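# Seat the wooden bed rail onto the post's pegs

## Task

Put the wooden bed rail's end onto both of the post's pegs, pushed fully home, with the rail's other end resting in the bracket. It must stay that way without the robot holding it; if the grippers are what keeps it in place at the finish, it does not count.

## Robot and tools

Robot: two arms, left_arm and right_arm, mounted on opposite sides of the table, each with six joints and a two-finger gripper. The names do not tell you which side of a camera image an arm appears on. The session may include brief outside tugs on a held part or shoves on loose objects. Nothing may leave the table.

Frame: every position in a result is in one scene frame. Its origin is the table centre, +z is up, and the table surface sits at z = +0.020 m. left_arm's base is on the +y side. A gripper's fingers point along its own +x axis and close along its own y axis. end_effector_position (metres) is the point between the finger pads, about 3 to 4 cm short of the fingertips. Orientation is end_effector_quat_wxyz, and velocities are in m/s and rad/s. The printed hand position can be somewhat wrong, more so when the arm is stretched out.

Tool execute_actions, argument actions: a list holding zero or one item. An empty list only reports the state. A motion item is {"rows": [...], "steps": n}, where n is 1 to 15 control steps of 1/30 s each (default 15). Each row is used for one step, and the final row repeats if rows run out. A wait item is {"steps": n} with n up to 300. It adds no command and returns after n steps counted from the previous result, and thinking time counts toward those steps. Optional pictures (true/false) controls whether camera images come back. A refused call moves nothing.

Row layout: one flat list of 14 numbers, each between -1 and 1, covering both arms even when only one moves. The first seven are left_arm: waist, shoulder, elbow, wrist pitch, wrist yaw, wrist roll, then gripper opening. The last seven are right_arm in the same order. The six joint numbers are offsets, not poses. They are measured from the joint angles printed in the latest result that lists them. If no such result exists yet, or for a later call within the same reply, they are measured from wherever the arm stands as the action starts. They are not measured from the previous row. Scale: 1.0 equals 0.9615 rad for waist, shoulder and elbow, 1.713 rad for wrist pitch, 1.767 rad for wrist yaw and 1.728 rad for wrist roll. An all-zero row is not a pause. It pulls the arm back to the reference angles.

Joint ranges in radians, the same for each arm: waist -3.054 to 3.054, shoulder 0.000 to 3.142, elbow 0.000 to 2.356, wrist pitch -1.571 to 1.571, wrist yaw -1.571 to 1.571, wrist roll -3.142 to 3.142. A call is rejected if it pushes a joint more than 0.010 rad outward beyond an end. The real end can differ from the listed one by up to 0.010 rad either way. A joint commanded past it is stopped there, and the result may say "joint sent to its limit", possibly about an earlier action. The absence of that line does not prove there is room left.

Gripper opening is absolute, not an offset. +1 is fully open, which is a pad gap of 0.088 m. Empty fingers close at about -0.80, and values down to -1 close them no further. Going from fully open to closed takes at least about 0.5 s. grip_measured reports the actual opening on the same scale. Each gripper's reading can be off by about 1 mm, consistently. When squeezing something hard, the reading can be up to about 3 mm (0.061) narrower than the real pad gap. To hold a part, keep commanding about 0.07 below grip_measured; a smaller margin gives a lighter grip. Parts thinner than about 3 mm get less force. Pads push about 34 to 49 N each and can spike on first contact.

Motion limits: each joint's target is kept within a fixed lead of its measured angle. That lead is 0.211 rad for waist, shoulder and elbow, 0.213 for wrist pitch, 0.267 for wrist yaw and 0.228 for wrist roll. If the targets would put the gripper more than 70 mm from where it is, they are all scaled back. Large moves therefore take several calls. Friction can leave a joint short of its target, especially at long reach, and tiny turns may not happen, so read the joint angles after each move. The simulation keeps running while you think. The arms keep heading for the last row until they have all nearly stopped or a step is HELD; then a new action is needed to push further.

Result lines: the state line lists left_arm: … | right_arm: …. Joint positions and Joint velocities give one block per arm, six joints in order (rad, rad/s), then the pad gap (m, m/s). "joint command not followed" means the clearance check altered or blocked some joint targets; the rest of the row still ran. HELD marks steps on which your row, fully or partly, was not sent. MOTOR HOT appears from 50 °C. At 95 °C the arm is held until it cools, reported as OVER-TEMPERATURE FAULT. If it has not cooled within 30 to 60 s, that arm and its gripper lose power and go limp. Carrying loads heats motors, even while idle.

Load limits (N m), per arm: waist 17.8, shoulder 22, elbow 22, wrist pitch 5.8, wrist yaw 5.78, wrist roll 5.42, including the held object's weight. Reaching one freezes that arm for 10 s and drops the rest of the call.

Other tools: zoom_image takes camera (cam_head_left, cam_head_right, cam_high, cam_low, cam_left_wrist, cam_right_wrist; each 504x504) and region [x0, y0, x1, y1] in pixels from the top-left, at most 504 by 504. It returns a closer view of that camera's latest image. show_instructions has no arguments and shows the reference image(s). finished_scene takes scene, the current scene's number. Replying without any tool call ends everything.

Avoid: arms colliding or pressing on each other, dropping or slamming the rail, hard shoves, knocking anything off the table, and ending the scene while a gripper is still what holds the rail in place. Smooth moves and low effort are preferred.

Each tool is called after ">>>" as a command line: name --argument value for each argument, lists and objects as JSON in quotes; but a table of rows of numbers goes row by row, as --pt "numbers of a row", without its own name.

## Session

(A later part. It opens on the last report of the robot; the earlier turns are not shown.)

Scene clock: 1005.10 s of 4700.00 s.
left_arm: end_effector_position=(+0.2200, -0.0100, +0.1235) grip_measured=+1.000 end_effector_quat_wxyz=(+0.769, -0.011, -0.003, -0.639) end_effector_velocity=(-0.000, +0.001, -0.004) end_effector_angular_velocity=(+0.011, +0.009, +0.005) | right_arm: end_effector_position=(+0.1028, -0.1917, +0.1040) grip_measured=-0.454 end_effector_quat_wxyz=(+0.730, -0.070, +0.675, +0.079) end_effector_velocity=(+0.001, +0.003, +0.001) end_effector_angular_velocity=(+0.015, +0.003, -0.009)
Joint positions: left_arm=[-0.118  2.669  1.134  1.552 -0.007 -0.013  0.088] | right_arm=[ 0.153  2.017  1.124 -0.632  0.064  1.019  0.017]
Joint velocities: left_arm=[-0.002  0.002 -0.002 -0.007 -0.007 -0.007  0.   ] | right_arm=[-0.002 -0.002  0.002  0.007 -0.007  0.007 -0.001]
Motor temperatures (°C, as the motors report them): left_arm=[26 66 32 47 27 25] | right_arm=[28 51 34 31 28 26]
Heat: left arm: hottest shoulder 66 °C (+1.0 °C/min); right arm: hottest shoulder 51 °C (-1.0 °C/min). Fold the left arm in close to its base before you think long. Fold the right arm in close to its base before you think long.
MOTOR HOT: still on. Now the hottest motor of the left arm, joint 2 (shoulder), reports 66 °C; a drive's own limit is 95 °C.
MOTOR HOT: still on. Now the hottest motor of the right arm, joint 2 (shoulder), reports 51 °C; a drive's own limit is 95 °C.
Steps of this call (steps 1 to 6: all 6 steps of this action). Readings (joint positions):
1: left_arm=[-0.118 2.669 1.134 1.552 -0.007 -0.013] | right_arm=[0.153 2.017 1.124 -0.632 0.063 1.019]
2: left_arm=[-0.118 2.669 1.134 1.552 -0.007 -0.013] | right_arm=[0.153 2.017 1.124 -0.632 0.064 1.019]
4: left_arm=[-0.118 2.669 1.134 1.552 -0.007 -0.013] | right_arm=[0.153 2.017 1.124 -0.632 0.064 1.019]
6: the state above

>>> execute_actions --actions '[{"rows":[[0,0,0,0,0,0,1,0.002,0.013,0.03,-0.0095,0,0,-0.8]],"steps":10}]' --pictures false

>>> execute_actions --actions '[{"rows":[[0,0,0,0,0,0,1,0.002,0.013,0.03,-0.0095,0,0,-0.8]],"steps":10}]'

>>> zoom_image --camera "cam_left_wrist" --region '[250,170,390,310]'

Scene clock: 1008.67 s of 4700.00 s.
left_arm: end_effector_position=(+0.2200, -0.0100, +0.1235) grip_measured=+1.000 end_effector_quat_wxyz=(+0.769, -0.011, -0.003, -0.639) end_effector_velocity=(+0.002, +0.001, -0.001) end_effector_angular_velocity=(+0.006, +0.009, +0.019) | right_arm: end_effector_position=(+0.1028, -0.1918, +0.1038) grip_measured=-0.454 end_effector_quat_wxyz=(+0.729, -0.073, +0.677, +0.076) end_effector_velocity=(-0.001, -0.001, -0.000) end_effector_angular_velocity=(-0.005, +0.009, +0.005)
Joint positions: left_arm=[-0.118  2.669  1.134  1.552 -0.007 -0.013  0.088] | right_arm=[ 0.153  2.024  1.133 -0.644  0.064  1.019  0.017]
Joint velocities: left_arm=[-0.002 -0.002 -0.002 -0.007 -0.022 -0.007  0.   ] | right_arm=[-0.002  0.002  0.002 -0.007 -0.007 -0.007 -0.   ]
Motor temperatures (°C, as the motors report them): left_arm=[26 66 32 48 27 25] | right_arm=[28 51 34 31 28 26]
Heat: left arm: hottest shoulder 66 °C (+1.0 °C/min); right arm: hottest shoulder 51 °C (+0.0 °C/min). Fold the left arm in close to its base before you think long. Fold the right arm in close to its base before you think long.
MOTOR HOT: still on. Now the hottest motor of the left arm, joint 2 (shoulder), reports 66 °C; a drive's own limit is 95 °C.
MOTOR HOT: still on. Now the hottest motor of the right arm, joint 2 (shoulder), reports 51 °C; a drive's own limit is 95 °C.
Steps of this call (steps 1 to 15: the robot went on to your last target; steps 16 to 90: nothing new was sent; then 0.23 s passed at rest; steps 91 to 100: all 10 steps of this action). Readings (joint positions):
91: left_arm=[-0.118 2.669 1.134 1.552 -0.007 -0.013] | right_arm=[0.153 2.018 1.125 -0.633 0.064 1.019]
92: left_arm=[-0.118 2.669 1.134 1.552 -0.007 -0.013] | right_arm=[0.153 2.019 1.126 -0.636 0.064 1.019]
94: left_arm=[-0.118 2.669 1.134 1.552 -0.007 -0.013] | right_arm=[0.153 2.022 1.130 -0.640 0.064 1.019]
98: left_arm=[-0.118 2.669 1.134 1.552 -0.007 -0.013] | right_arm=[0.153 2.023 1.133 -0.644 0.064 1.019]
100: the state above

Scene clock: 1009.00 s of 4700.00 s.
left_arm: end_effector_position=(+0.2200, -0.0100, +0.1235) grip_measured=+1.000 end_effector_quat_wxyz=(+0.769, -0.011, -0.003, -0.639) end_effector_velocity=(-0.003, -0.001, +0.002) end_effector_angular_velocity=(+0.001, +0.008, -0.000) | right_arm: end_effector_position=(+0.1028, -0.1914, +0.1039) grip_measured=-0.454 end_effector_quat_wxyz=(+0.727, -0.075, +0.678, +0.074) end_effector_velocity=(-0.001, -0.001, -0.000) end_effector_angular_velocity=(-0.005, +0.009, +0.005)
Joint positions: left_arm=[-0.118  2.669  1.134  1.552 -0.007 -0.013  0.088] | right_arm=[ 0.154  2.029  1.143 -0.656  0.064  1.019  0.017]
Joint velocities: left_arm=[-0.007 -0.007 -0.002 -0.007 -0.007 -0.007  0.   ] | right_arm=[-0.002  0.002  0.002 -0.007 -0.007 -0.007 -0.   ]
Motor temperatures (°C, as the motors report them): left_arm=[26 66 32 48 27 25] | right_arm=[28 51 34 31 28 26]
Heat: left arm: hottest shoulder 66 °C (+1.0 °C/min); right arm: hottest shoulder 51 °C (+0.0 °C/min). Fold the left arm in close to its base before you think long. Fold the right arm in close to its base before you think long.
MOTOR HOT: still on. Now the hottest motor of the left arm, joint 2 (shoulder), reports 66 °C; a drive's own limit is 95 °C.
MOTOR HOT: still on. Now the hottest motor of the right arm, joint 2 (shoulder), reports 51 °C; a drive's own limit is 95 °C.
Steps of this call (steps 1 to 10: all 10 steps of this action). Readings (joint positions):
1: left_arm=[-0.118 2.669 1.134 1.552 -0.007 -0.013] | right_arm=[0.153 2.025 1.136 -0.647 0.064 1.019]
2: left_arm=[-0.118 2.669 1.134 1.552 -0.007 -0.013] | right_arm=[0.153 2.026 1.138 -0.651 0.064 1.019]
4: left_arm=[-0.118 2.669 1.134 1.552 -0.007 -0.013] | right_arm=[0.154 2.028 1.141 -0.654 0.064 1.019]
8: left_arm=[-0.118 2.669 1.134 1.552 -0.007 -0.013] | right_arm=[0.154 2.029 1.142 -0.656 0.064 1.019]
10: the state above

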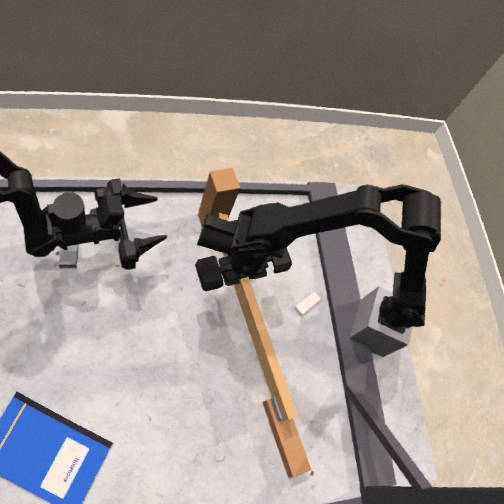

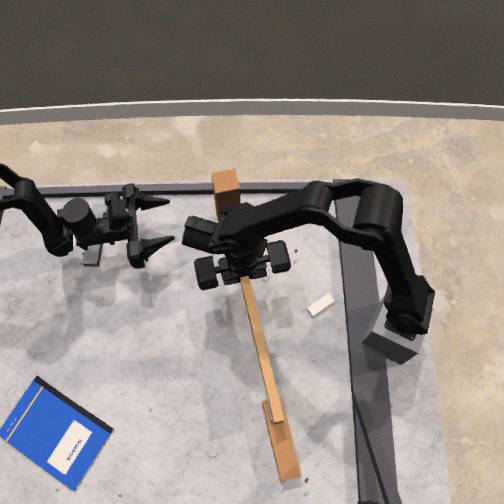

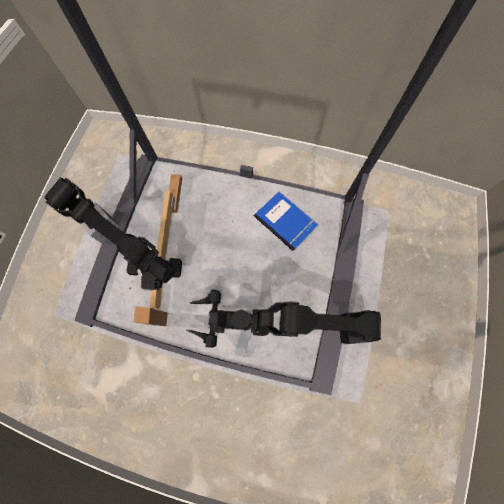

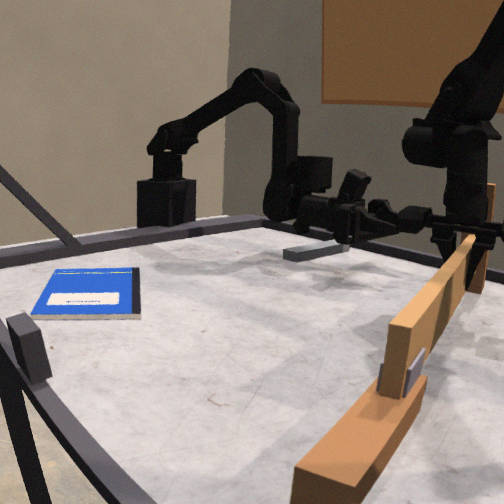

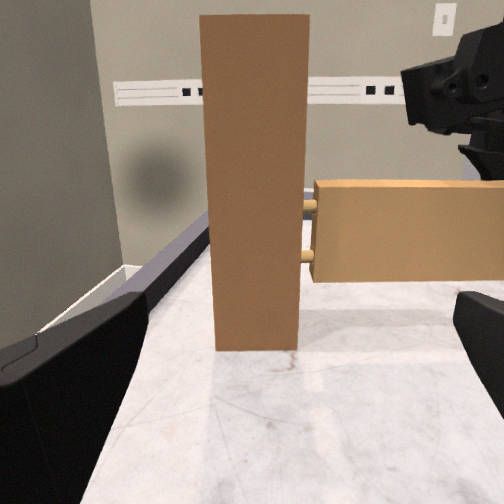

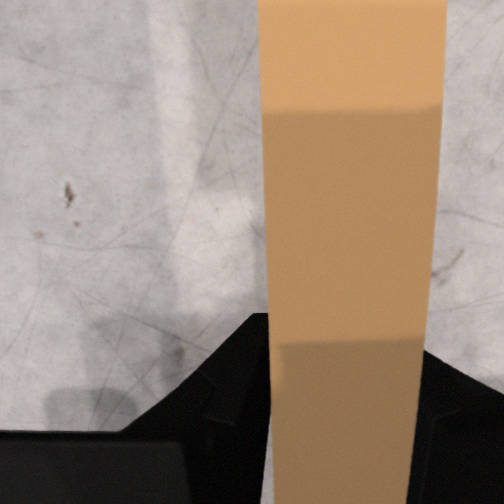

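Region (250, 170, 390, 310) of cam_left_wrist's 504x504 image, scaled by 3.600, with more detail than that image has.

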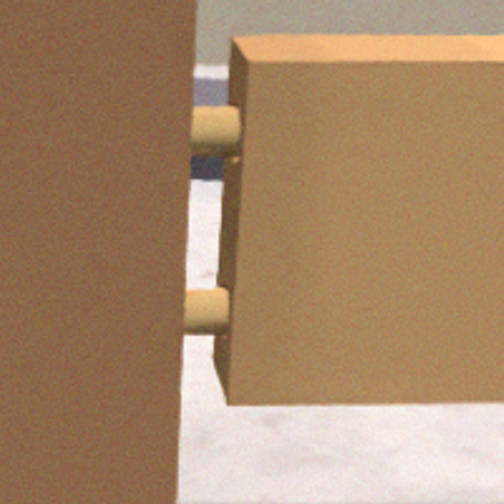

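S=1.542, height ~60. Sweep.

>>> execute_actions --actions '[{"rows":[[0,0,0,0,0,0,1,-0.02,0,0,-0.001,0.01,-0.002,-0.8],[0,0,0,0,0,0,1,-0.02,0,0,-0.002,0.01,-0.002,-0.8],[0,0,0,0,0,0,1,-0.02,0,0,-0.003,0.01,-0.002,-0.8],[0,0,0,0,0,0,1,-0.02,0,0,-0.004,0.01,-0.002,-0.8],[0,0,0,0,0,0,1,-0.02,0,0,-0.005,0.01,-0.002,-0.8],[0,0,0,0,0,0,1,-0.02,0,0,-0.006,0.01,-0.002,-0.8],[0,0,0,0,0,0,1,-0.02,0,0,-0.007,0.01,-0.002,-0.8],[0,0,0,0,0,0,1,-0.02,0,0,-0.008,0.01,-0.002,-0.8],[0,0,0,0,0,0,1,-0.02,0,0,-0.009,0.01,-0.002,-0.8],[0,0,0,0,0,0,1,-0.02,0,0,-0.010,0.01,-0.002,-0.8],[0,0,0,0,0,0,1,-0.02,0,0,-0.011,0.01,-0.002,-0.8],[0,0,0,0,0,0,1,-0.02,0,0,-0.012,0.01,-0.002,-0.8]],"steps":15}]' --pictures false

>>> execute_actions --actions '[{"rows":[[0,0,0,0,0,0,1,-0.02,0,0,0.001,0.01,-0.002,-0.8],[0,0,0,0,0,0,1,-0.02,0,0,0.002,0.01,-0.002,-0.8],[0,0,0,0,0,0,1,-0.02,0,0,0.003,0.01,-0.002,-0.8],[0,0,0,0,0,0,1,-0.02,0,0,0.004,0.01,-0.002,-0.8],[0,0,0,0,0,0,1,-0.02,0,0,0.005,0.01,-0.002,-0.8],[0,0,0,0,0,0,1,-0.02,0,0,0.006,0.01,-0.002,-0.8],[0,0,0,0,0,0,1,-0.02,0,0,0.007,0.01,-0.002,-0.8],[0,0,0,0,0,0,1,-0.02,0,0,0.008,0.01,-0.002,-0.8],[0,0,0,0,0,0,1,-0.02,0,0,0.009,0.01,-0.002,-0.8],[0,0,0,0,0,0,1,-0.02,0,0,0.010,0.01,-0.002,-0.8],[0,0,0,0,0,0,1,-0.02,0,0,0.011,0.01,-0.002,-0.8],[0,0,0,0,0,0,1,-0.02,0,0,0.012,0.01,-0.002,-0.8]],"steps":15}]' --pictures false

>>> execute_actions --actions '[{"rows":[[0,0,0,0,0,0,1,0.002,-0.033,0,0,0,0,-0.8]],"steps":10}]' --pictures false

>>> execute_actions --actions '[{"rows":[[0,0,0,0,0,0,1,-0.02,0,0,-0.001,0.01,-0.002,-0.8],[0,0,0,0,0,0,1,-0.02,0,0,-0.002,0.01,-0.002,-0.8],[0,0,0,0,0,0,1,-0.02,0,0,-0.003,0.01,-0.002,-0.8],[0,0,0,0,0,0,1,-0.02,0,0,-0.004,0.01,-0.002,-0.8],[0,0,0,0,0,0,1,-0.02,0,0,-0.005,0.01,-0.002,-0.8],[0,0,0,0,0,0,1,-0.02,0,0,-0.006,0.01,-0.002,-0.8],[0,0,0,0,0,0,1,-0.02,0,0,-0.007,0.01,-0.002,-0.8],[0,0,0,0,0,0,1,-0.02,0,0,-0.008,0.01,-0.002,-0.8],[0,0,0,0,0,0,1,-0.02,0,0,-0.009,0.01,-0.002,-0.8],[0,0,0,0,0,0,1,-0.02,0,0,-0.010,0.01,-0.002,-0.8],[0,0,0,0,0,0,1,-0.02,0,0,-0.011,0.01,-0.002,-0.8],[0,0,0,0,0,0,1,-0.02,0,0,-0.012,0.01,-0.002,-0.8]],"steps":15}]' --pictures false

>>> execute_actions --actions '[{"rows":[[0,0,0,0,0,0,1,-0.02,0,0,0.001,0.01,-0.002,-0.8],[0,0,0,0,0,0,1,-0.02,0,0,0.002,0.01,-0.002,-0.8],[0,0,0,0,0,0,1,-0.02,0,0,0.003,0.01,-0.002,-0.8],[0,0,0,0,0,0,1,-0.02,0,0,0.004,0.01,-0.002,-0.8],[0,0,0,0,0,0,1,-0.02,0,0,0.005,0.01,-0.002,-0.8],[0,0,0,0,0,0,1,-0.02,0,0,0.006,0.01,-0.002,-0.8],[0,0,0,0,0,0,1,-0.02,0,0,0.007,0.01,-0.002,-0.8],[0,0,0,0,0,0,1,-0.02,0,0,0.008,0.01,-0.002,-0.8],[0,0,0,0,0,0,1,-0.02,0,0,0.009,0.01,-0.002,-0.8],[0,0,0,0,0,0,1,-0.02,0,0,0.010,0.01,-0.002,-0.8],[0,0,0,0,0,0,1,-0.02,0,0,0.011,0.01,-0.002,-0.8],[0,0,0,0,0,0,1,-0.02,0,0,0.012,0.01,-0.002,-0.8]],"steps":15}]' --pictures false

>>> execute_actions --actions '[{"rows":[[0,0,0,0,0,0,1,0.002,0,0,0,0,0,-0.8]],"steps":6}]'

>>> zoom_image --camera "cam_left_wrist" --region '[250,170,390,310]'

Scene clock: 1033.73 s of 4700.00 s.
left_arm: end_effector_position=(+0.2200, -0.0100, +0.1235) grip_measured=+1.000 end_effector_quat_wxyz=(+0.769, -0.011, -0.003, -0.639) end_effector_velocity=(-0.000, +0.000, -0.001) end_effector_angular_velocity=(+0.006, +0.009, +0.005) | right_arm: end_effector_position=(+0.1029, -0.1920, +0.1039) grip_measured=-0.454 end_effector_quat_wxyz=(+0.727, -0.076, +0.678, +0.073) end_effector_velocity=(-0.003, -0.007, -0.003) end_effector_angular_velocity=(-0.028, +0.017, +0.005)
Joint positions: left_arm=[-0.118  2.669  1.134  1.552 -0.007 -0.013  0.088] | right_arm=[ 0.153  2.029  1.143 -0.659  0.064  1.019  0.017]
Joint velocities: left_arm=[-0.002 -0.002 -0.002 -0.007 -0.007 -0.007  0.   ] | right_arm=[-0.002  0.002 -0.007 -0.022 -0.007 -0.007  0.   ]
Motor temperatures (°C, as the motors report them): left_arm=[26 66 32 48 27 25] | right_arm=[28 50 35 30 27 26]
Heat: left arm: hottest shoulder 66 °C (+0.0 °C/min); right arm: hottest shoulder 50 °C (-1.0 °C/min). Fold the left arm in close to its base before you think long. Fold the right arm in close to its base before you think long.
MOTOR HOT: still on. Now the hottest motor of the left arm, joint 2 (shoulder), reports 66 °C; a drive's own limit is 95 °C.
MOTOR HOT: still on. Now the hottest motor of the right arm, joint 2 (shoulder), reports 50 °C; a drive's own limit is 95 °C.
Steps of this call (steps 1 to 15: the robot went on to your last target; steps 16 to 90: nothing new was sent; then 21.23 s passed at rest; steps 91 to 105: all 15 steps of this action). Readings (joint positions):
91: left_arm=[-0.118 2.669 1.134 1.552 -0.007 -0.013] | right_arm=[0.153 2.029 1.143 -0.656 0.064 1.019]
92: left_arm=[-0.118 2.669 1.134 1.552 -0.007 -0.013] | right_arm=[0.153 2.029 1.143 -0.656 0.064 1.019]
94: left_arm=[-0.118 2.669 1.134 1.552 -0.007 -0.013] | right_arm=[0.153 2.029 1.143 -0.656 0.064 1.019]
98: left_arm=[-0.118 2.669 1.134 1.552 -0.007 -0.013] | right_arm=[0.153 2.029 1.143 -0.657 0.064 1.019]
105: the state above

Scene clock: 1034.23 s of 4700.00 s.
left_arm: end_effector_position=(+0.2200, -0.0100, +0.1235) grip_measured=+1.000 end_effector_quat_wxyz=(+0.769, -0.011, -0.003, -0.639) end_effector_velocity=(-0.000, +0.001, +0.001) end_effector_angular_velocity=(-0.004, +0.007, +0.005) | right_arm: end_effector_position=(+0.1032, -0.1912, +0.1039) grip_measured=-0.454 end_effector_quat_wxyz=(+0.728, -0.075, +0.678, +0.074) end_effector_velocity=(-0.000, +0.000, -0.001) end_effector_angular_velocity=(+0.004, +0.006, +0.005)
Joint positions: left_arm=[-0.118  2.669  1.134  1.552 -0.007 -0.013  0.088] | right_arm=[ 0.153  2.029  1.143 -0.654  0.064  1.019  0.017]
Joint velocities: left_arm=[-0.002 -0.002 -0.007  0.007 -0.007 -0.007  0.   ] | right_arm=[-0.002  0.002 -0.002  0.007 -0.007 -0.007 -0.   ]
Motor temperatures (°C, as the motors report them): left_arm=[26 66 32 48 27 25] | right_arm=[28 50 35 30 27 26]
Heat: left arm: hottest shoulder 66 °C (+0.0 °C/min); right arm: hottest shoulder 50 °C (-1.0 °C/min). Fold the left arm in close to its base before you think long. Fold the right arm in close to its base before you think long.
MOTOR HOT: still on. Now the hottest motor of the left arm, joint 2 (shoulder), reports 66 °C; a drive's own limit is 95 °C.
MOTOR HOT: still on. Now the hottest motor of the right arm, joint 2 (shoulder), reports 50 °C; a drive's own limit is 95 °C.
Steps of this call (steps 1 to 15: all 15 steps of this action). Readings (joint positions):
1: left_arm=[-0.118 2.669 1.134 1.552 -0.007 -0.013] | right_arm=[0.153 2.029 1.143 -0.659 0.064 1.019]
2: left_arm=[-0.118 2.669 1.134 1.552 -0.007 -0.013] | right_arm=[0.153 2.029 1.143 -0.658 0.064 1.019]
4: left_arm=[-0.118 2.669 1.134 1.552 -0.007 -0.013] | right_arm=[0.153 2.029 1.143 -0.657 0.064 1.019]
8: left_arm=[-0.118 2.669 1.134 1.552 -0.007 -0.013] | right_arm=[0.153 2.029 1.143 -0.656 0.064 1.019]
15: the state above

Scene clock: 1034.57 s of 4700.00 s.
left_arm: end_effector_position=(+0.2200, -0.0100, +0.1235) grip_measured=+1.000 end_effector_quat_wxyz=(+0.769, -0.011, -0.003, -0.639) end_effector_velocity=(-0.003, -0.001, -0.003) end_effector_angular_velocity=(+0.015, +0.010, -0.000) | right_arm: end_effector_position=(+0.1029, -0.1912, +0.1041) grip_measured=-0.454 end_effector_quat_wxyz=(+0.728, -0.075, +0.677, +0.075) end_effector_velocity=(-0.000, -0.005, -0.002) end_effector_angular_velocity=(-0.015, +0.012, +0.015)
Joint positions: left_arm=[-0.118  2.669  1.134  1.552 -0.007 -0.013  0.088] | right_arm=[ 0.154  2.029  1.142 -0.654  0.065  1.019  0.017]
Joint velocities: left_arm=[-0.007 -0.002  0.002 -0.022 -0.007 -0.007  0.   ] | right_arm=[-0.007  0.002 -0.007 -0.007 -0.007 -0.022 -0.   ]
Motor temperatures (°C, as the motors report them): left_arm=[26 66 32 48 27 25] | right_arm=[28 50 35 30 27 26]
Heat: left arm: hottest shoulder 66 °C (+0.0 °C/min); right arm: hottest shoulder 50 °C (-1.0 °C/min). Fold the left arm in close to its base before you think long. Fold the right arm in close to its base before you think long.
MOTOR HOT: still on. Now the hottest motor of the left arm, joint 2 (shoulder), reports 66 °C; a drive's own limit is 95 °C.
MOTOR HOT: still on. Now the hottest motor of the right arm, joint 2 (shoulder), reports 50 °C; a drive's own limit is 95 °C.
Steps of this call (steps 1 to 10: all 10 steps of this action). Readings (joint positions):
1: left_arm=[-0.118 2.669 1.134 1.552 -0.007 -0.013] | right_arm=[0.153 2.029 1.142 -0.654 0.065 1.019]
2: left_arm=[-0.118 2.669 1.134 1.552 -0.007 -0.013] | right_arm=[0.154 2.029 1.142 -0.654 0.065 1.019]
4: left_arm=[-0.118 2.669 1.134 1.552 -0.007 -0.013] | right_arm=[0.154 2.029 1.142 -0.654 0.065 1.019]
8: left_arm=[-0.118 2.669 1.134 1.552 -0.007 -0.013] | right_arm=[0.154 2.029 1.142 -0.654 0.065 1.019]
10: the state above

Scene clock: 1035.07 s of 4700.00 s.
left_arm: end_effector_position=(+0.2200, -0.0100, +0.1235) grip_measured=+1.000 end_effector_quat_wxyz=(+0.769, -0.011, -0.003, -0.639) end_effector_velocity=(-0.000, +0.000, -0.004) end_effector_angular_velocity=(+0.020, +0.011, +0.005) | right_arm: end_effector_position=(+0.1029, -0.1921, +0.1040) grip_measured=-0.454 end_effector_quat_wxyz=(+0.727, -0.076, +0.678, +0.073) end_effector_velocity=(-0.003, -0.009, +0.001) end_effector_angular_velocity=(-0.034, +0.019, +0.020)
Joint positions: left_arm=[-0.118  2.669  1.134  1.552 -0.007 -0.013  0.088] | right_arm=[ 0.153  2.029  1.142 -0.659  0.065  1.019  0.017]
Joint velocities: left_arm=[-0.002 -0.002 -0.002 -0.022 -0.007 -0.007  0.   ] | right_arm=[-0.002 -0.007 -0.007 -0.037 -0.007 -0.022  0.   ]
Motor temperatures (°C, as the motors report them): left_arm=[26 66 32 48 27 25] | right_arm=[28 50 35 30 27 26]
Heat: left arm: hottest shoulder 66 °C (+0.0 °C/min); right arm: hottest shoulder 50 °C (-1.0 °C/min). Fold the left arm in close to its base before you think long. Fold the right arm in close to its base before you think long.
MOTOR HOT: still on. Now the hottest motor of the left arm, joint 2 (shoulder), reports 66 °C; a drive's own limit is 95 °C.
MOTOR HOT: still on. Now the hottest motor of the right arm, joint 2 (shoulder), reports 50 °C; a drive's own limit is 95 °C.
Steps of this call (steps 1 to 15: all 15 steps of this action). Readings (joint positions):
1: left_arm=[-0.118 2.669 1.134 1.552 -0.007 -0.013] | right_arm=[0.153 2.029 1.142 -0.654 0.065 1.019]
2: left_arm=[-0.118 2.669 1.134 1.552 -0.007 -0.013] | right_arm=[0.153 2.029 1.142 -0.655 0.065 1.019]
4: left_arm=[-0.118 2.669 1.134 1.552 -0.007 -0.013] | right_arm=[0.153 2.029 1.142 -0.655 0.065 1.019]
8: left_arm=[-0.118 2.669 1.134 1.552 -0.007 -0.013] | right_arm=[0.153 2.029 1.142 -0.657 0.065 1.019]
15: the state above

Scene clock: 1035.57 s of 4700.00 s.
left_arm: end_effector_position=(+0.2200, -0.0100, +0.1235) grip_measured=+1.000 end_effector_quat_wxyz=(+0.769, -0.011, -0.003, -0.639) end_effector_velocity=(-0.005, -0.002, +0.000) end_effector_angular_velocity=(+0.004, -0.007, -0.005) | right_arm: end_effector_position=(+0.1032, -0.1913, +0.1039) grip_measured=-0.454 end_effector_quat_wxyz=(+0.728, -0.074, +0.677, +0.074) end_effector_velocity=(+0.001, -0.002, +0.002) end_effector_angular_velocity=(-0.005, -0.006, +0.005)
Joint positions: left_arm=[-0.118  2.669  1.134  1.552 -0.007 -0.013  0.088] | right_arm=[ 0.153  2.029  1.142 -0.653  0.065  1.019  0.017]
Joint velocities: left_arm=[-0.012 -0.002  0.002 -0.007 -0.007  0.007  0.   ] | right_arm=[-0.002 -0.007 -0.002 -0.007  0.007 -0.007 -0.001]
Motor temperatures (°C, as the motors report them): left_arm=[26 66 32 48 27 25] | right_arm=[28 50 35 30 27 26]
Heat: left arm: hottest shoulder 66 °C (+0.0 °C/min); right arm: hottest shoulder 50 °C (-1.0 °C/min). Fold the left arm in close to its base before you think long. Fold the right arm in close to its base before you think long.
MOTOR HOT: still on. Now the hottest motor of the left arm, joint 2 (shoulder), reports 66 °C; a drive's own limit is 95 °C.
MOTOR HOT: still on. Now the hottest motor of the right arm, joint 2 (shoulder), reports 50 °C; a drive's own limit is 95 °C.
Steps of this call (steps 1 to 15: all 15 steps of this action). Readings (joint positions):
1: left_arm=[-0.118 2.669 1.134 1.552 -0.007 -0.013] | right_arm=[0.153 2.029 1.142 -0.658 0.065 1.019]
2: left_arm=[-0.118 2.669 1.134 1.552 -0.007 -0.013] | right_arm=[0.153 2.029 1.142 -0.658 0.065 1.019]
4: left_arm=[-0.118 2.669 1.134 1.552 -0.007 -0.013] | right_arm=[0.153 2.029 1.142 -0.657 0.065 1.019]
8: left_arm=[-0.118 2.669 1.134 1.552 -0.007 -0.013] | right_arm=[0.153 2.029 1.142 -0.656 0.065 1.019]
15: the state above

Scene clock: 1035.77 s of 4700.00 s.
left_arm: end_effector_position=(+0.2200, -0.0100, +0.1235) grip_measured=+1.000 end_effector_quat_wxyz=(+0.769, -0.011, -0.003, -0.639) end_effector_velocity=(+0.005, +0.001, -0.001) end_effector_angular_velocity=(+0.006, +0.009, +0.024) | right_arm: end_effector_position=(+0.1029, -0.1912, +0.1039) grip_measured=-0.454 end_effector_quat_wxyz=(+0.728, -0.075, +0.677, +0.075) end_effector_velocity=(-0.002, +0.000, +0.001) end_effector_angular_velocity=(-0.000, +0.008, +0.010)
Joint positions: left_arm=[-0.118  2.669  1.134  1.552 -0.007 -0.013  0.088] | right_arm=[ 0.154  2.029  1.142 -0.653  0.065  1.019  0.017]
Joint velocities: left_arm=[ 0.002 -0.002 -0.002 -0.007 -0.022 -0.007  0.   ] | right_arm=[ 0.002 -0.002  0.002 -0.007 -0.007 -0.007 -0.   ]
Motor temperatures (°C, as the motors report them): left_arm=[26 66 32 48 27 25] | right_arm=[28 50 35 30 27 26]
Heat: left arm: hottest shoulder 66 °C (+0.0 °C/min); right arm: hottest shoulder 50 °C (-1.0 °C/min). Fold the left arm in close to its base before you think long. Fold the right arm in close to its base before you think long.
MOTOR HOT: still on. Now the hottest motor of the left arm, joint 2 (shoulder), reports 66 °C; a drive's own limit is 95 °C.
MOTOR HOT: still on. Now the hottest motor of the right arm, joint 2 (shoulder), reports 50 °C; a drive's own limit is 95 °C.
Steps of this call (steps 1 to 6: all 6 steps of this action). Readings (joint positions):
1: left_arm=[-0.118 2.669 1.134 1.552 -0.007 -0.013] | right_arm=[0.154 2.029 1.142 -0.653 0.065 1.019]
2: left_arm=[-0.118 2.669 1.134 1.552 -0.007 -0.013] | right_arm=[0.154 2.029 1.142 -0.653 0.065 1.019]
4: left_arm=[-0.118 2.669 1.134 1.552 -0.007 -0.013] | right_arm=[0.154 2.029 1.142 -0.653 0.065 1.019]
6: the state above

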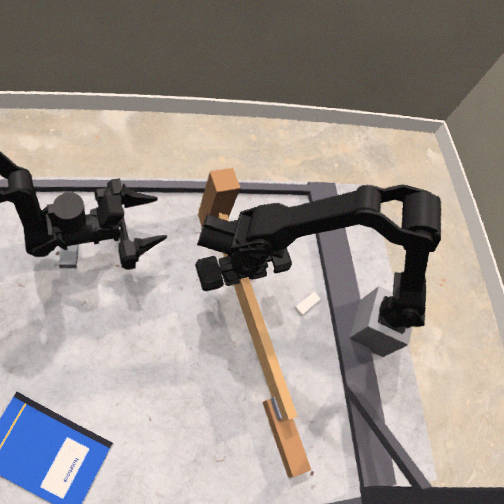

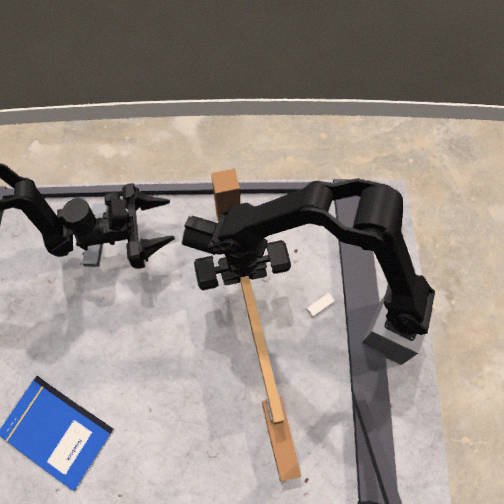

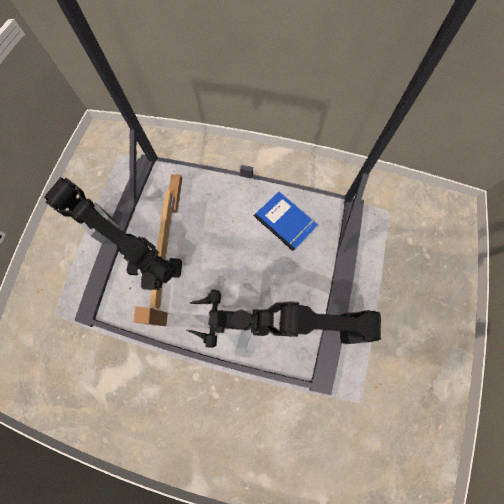

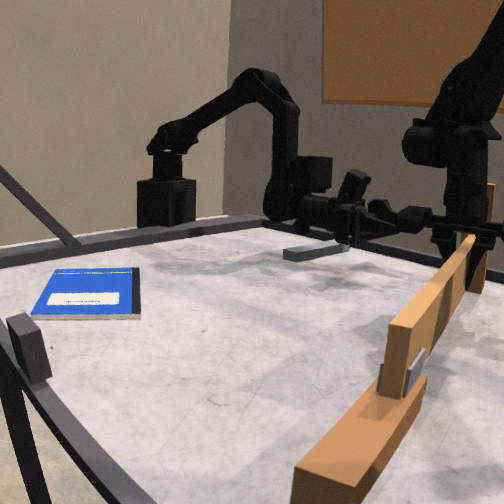

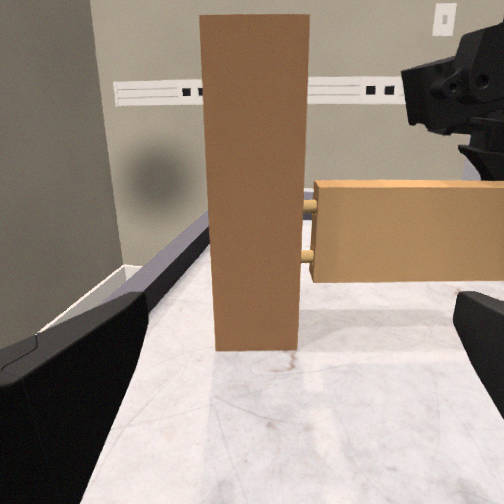

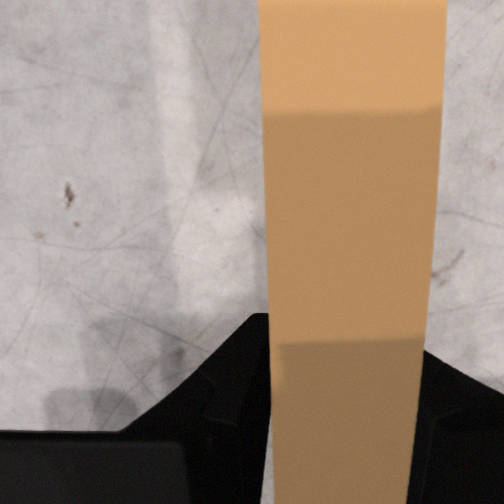

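Region (250, 170, 390, 310) of cam_left_wrist's 504x504 image, scaled by 3.600, with more detail than that image has.

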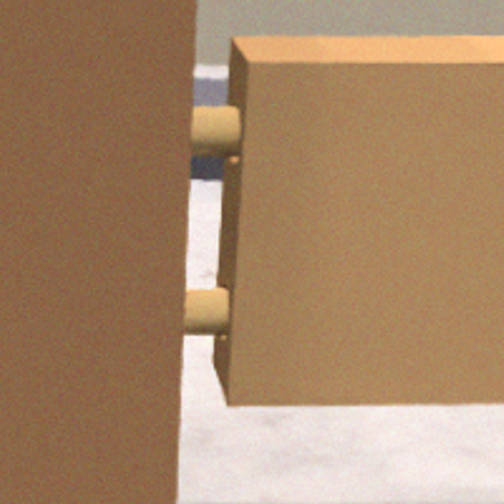

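Too low (61.5). Raise more.

>>> execute_actions --actions '[{"rows":[[0,0,0,0,0,0,1,0.002,-0.039,0,-0.003,0,0,-0.8]],"steps":10}]'

>>> zoom_image --camera "cam_left_wrist" --region '[250,170,390,310]'

Scene clock: 1038.13 s of 4700.00 s.
left_arm: end_effector_position=(+0.2200, -0.0100, +0.1235) grip_measured=+1.000 end_effector_quat_wxyz=(+0.769, -0.011, -0.003, -0.639) end_effector_velocity=(-0.000, -0.000, +0.002) end_effector_angular_velocity=(+0.001, +0.008, +0.005) | right_arm: end_effector_position=(+0.1027, -0.1910, +0.1055) grip_measured=-0.454 end_effector_quat_wxyz=(+0.728, -0.074, +0.677, +0.076) end_effector_velocity=(-0.001, -0.003, -0.001) end_effector_angular_velocity=(-0.009, +0.011, -0.010)
Joint positions: left_arm=[-0.118  2.669  1.134  1.552 -0.007 -0.013  0.088] | right_arm=[ 0.155  2.024  1.142 -0.656  0.065  1.019  0.017]
Joint velocities: left_arm=[-0.002 -0.007 -0.002 -0.007 -0.007 -0.007  0.   ] | right_arm=[-0.002  0.002 -0.002 -0.007 -0.007  0.007 -0.   ]
Motor temperatures (°C, as the motors report them): left_arm=[26 66 32 48 27 25] | right_arm=[28 50 35 30 27 26]
Heat: left arm: hottest shoulder 66 °C (+0.0 °C/min); right arm: hottest shoulder 50 °C (-1.0 °C/min). Fold the left arm in close to its base before you think long. Fold the right arm in close to its base before you think long.
MOTOR HOT: still on. Now the hottest motor of the left arm, joint 2 (shoulder), reports 66 °C; a drive's own limit is 95 °C.
MOTOR HOT: still on. Now the hottest motor of the right arm, joint 2 (shoulder), reports 50 °C; a drive's own limit is 95 °C.
Steps of this call (steps 1 to 15: the robot went on to your last target; steps 16 to 61: nothing new was sent; steps 62 to 71: all 10 steps of this action). Readings (joint positions):
62: left_arm=[-0.118 2.669 1.134 1.552 -0.007 -0.013] | right_arm=[0.154 2.029 1.142 -0.654 0.065 1.019]
63: left_arm=[-0.118 2.669 1.134 1.552 -0.007 -0.013] | right_arm=[0.154 2.028 1.142 -0.654 0.065 1.019]
65: left_arm=[-0.118 2.669 1.134 1.552 -0.007 -0.013] | right_arm=[0.154 2.027 1.142 -0.654 0.065 1.019]
69: left_arm=[-0.118 2.669 1.134 1.552 -0.007 -0.013] | right_arm=[0.155 2.024 1.142 -0.656 0.065 1.019]
71: the state above

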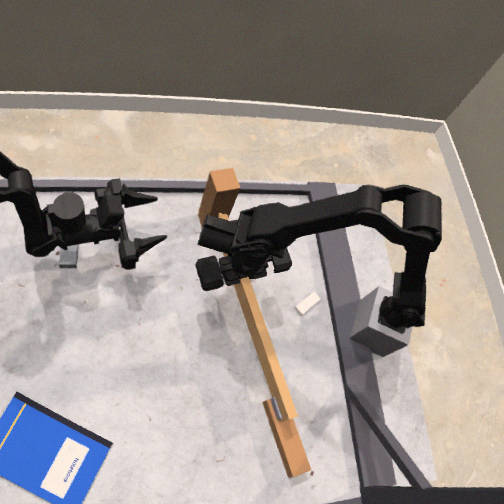

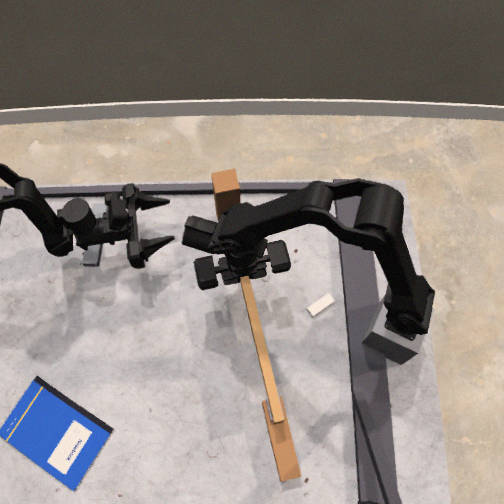

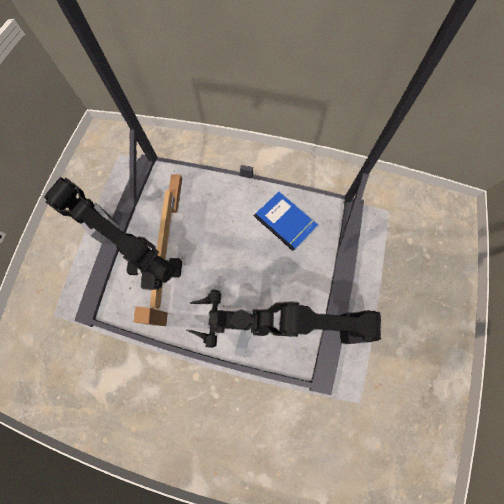

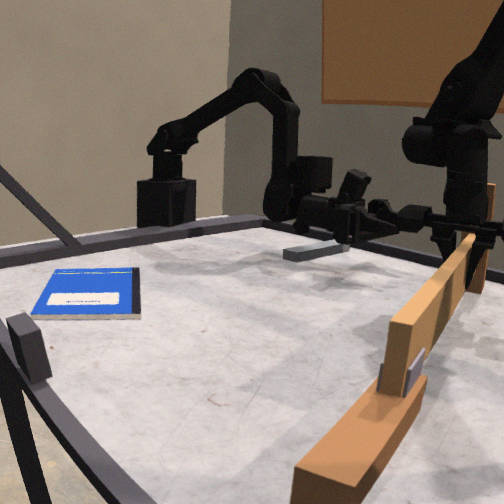

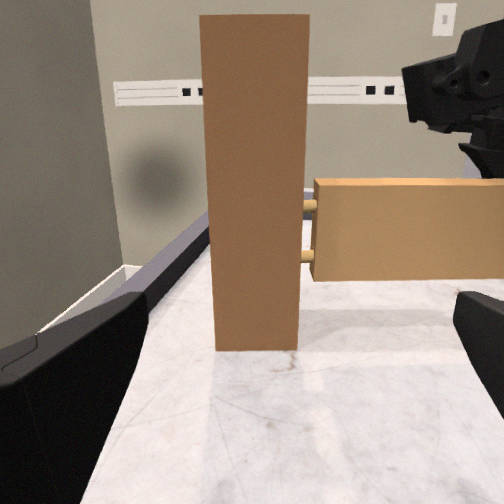

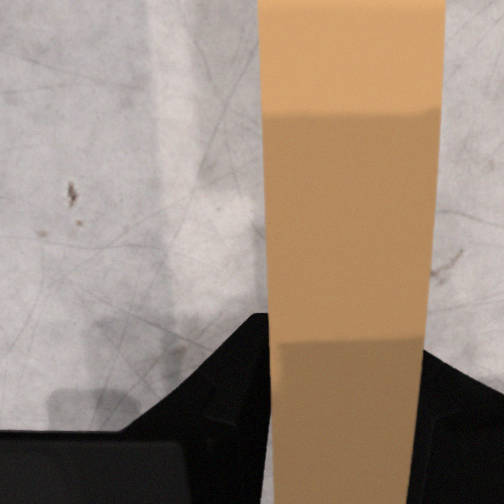

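Region (250, 170, 390, 310) of cam_left_wrist's 504x504 image, scaled by 3.600, with more detail than that image has.

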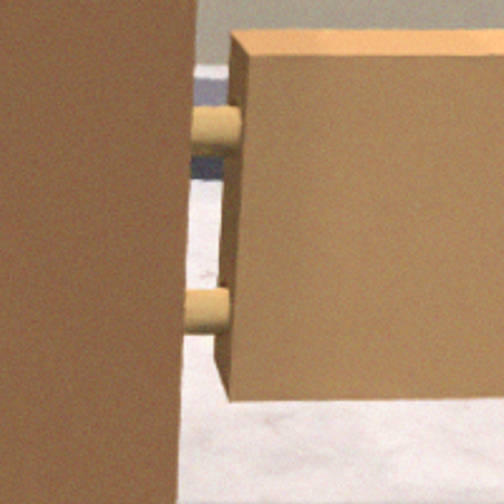

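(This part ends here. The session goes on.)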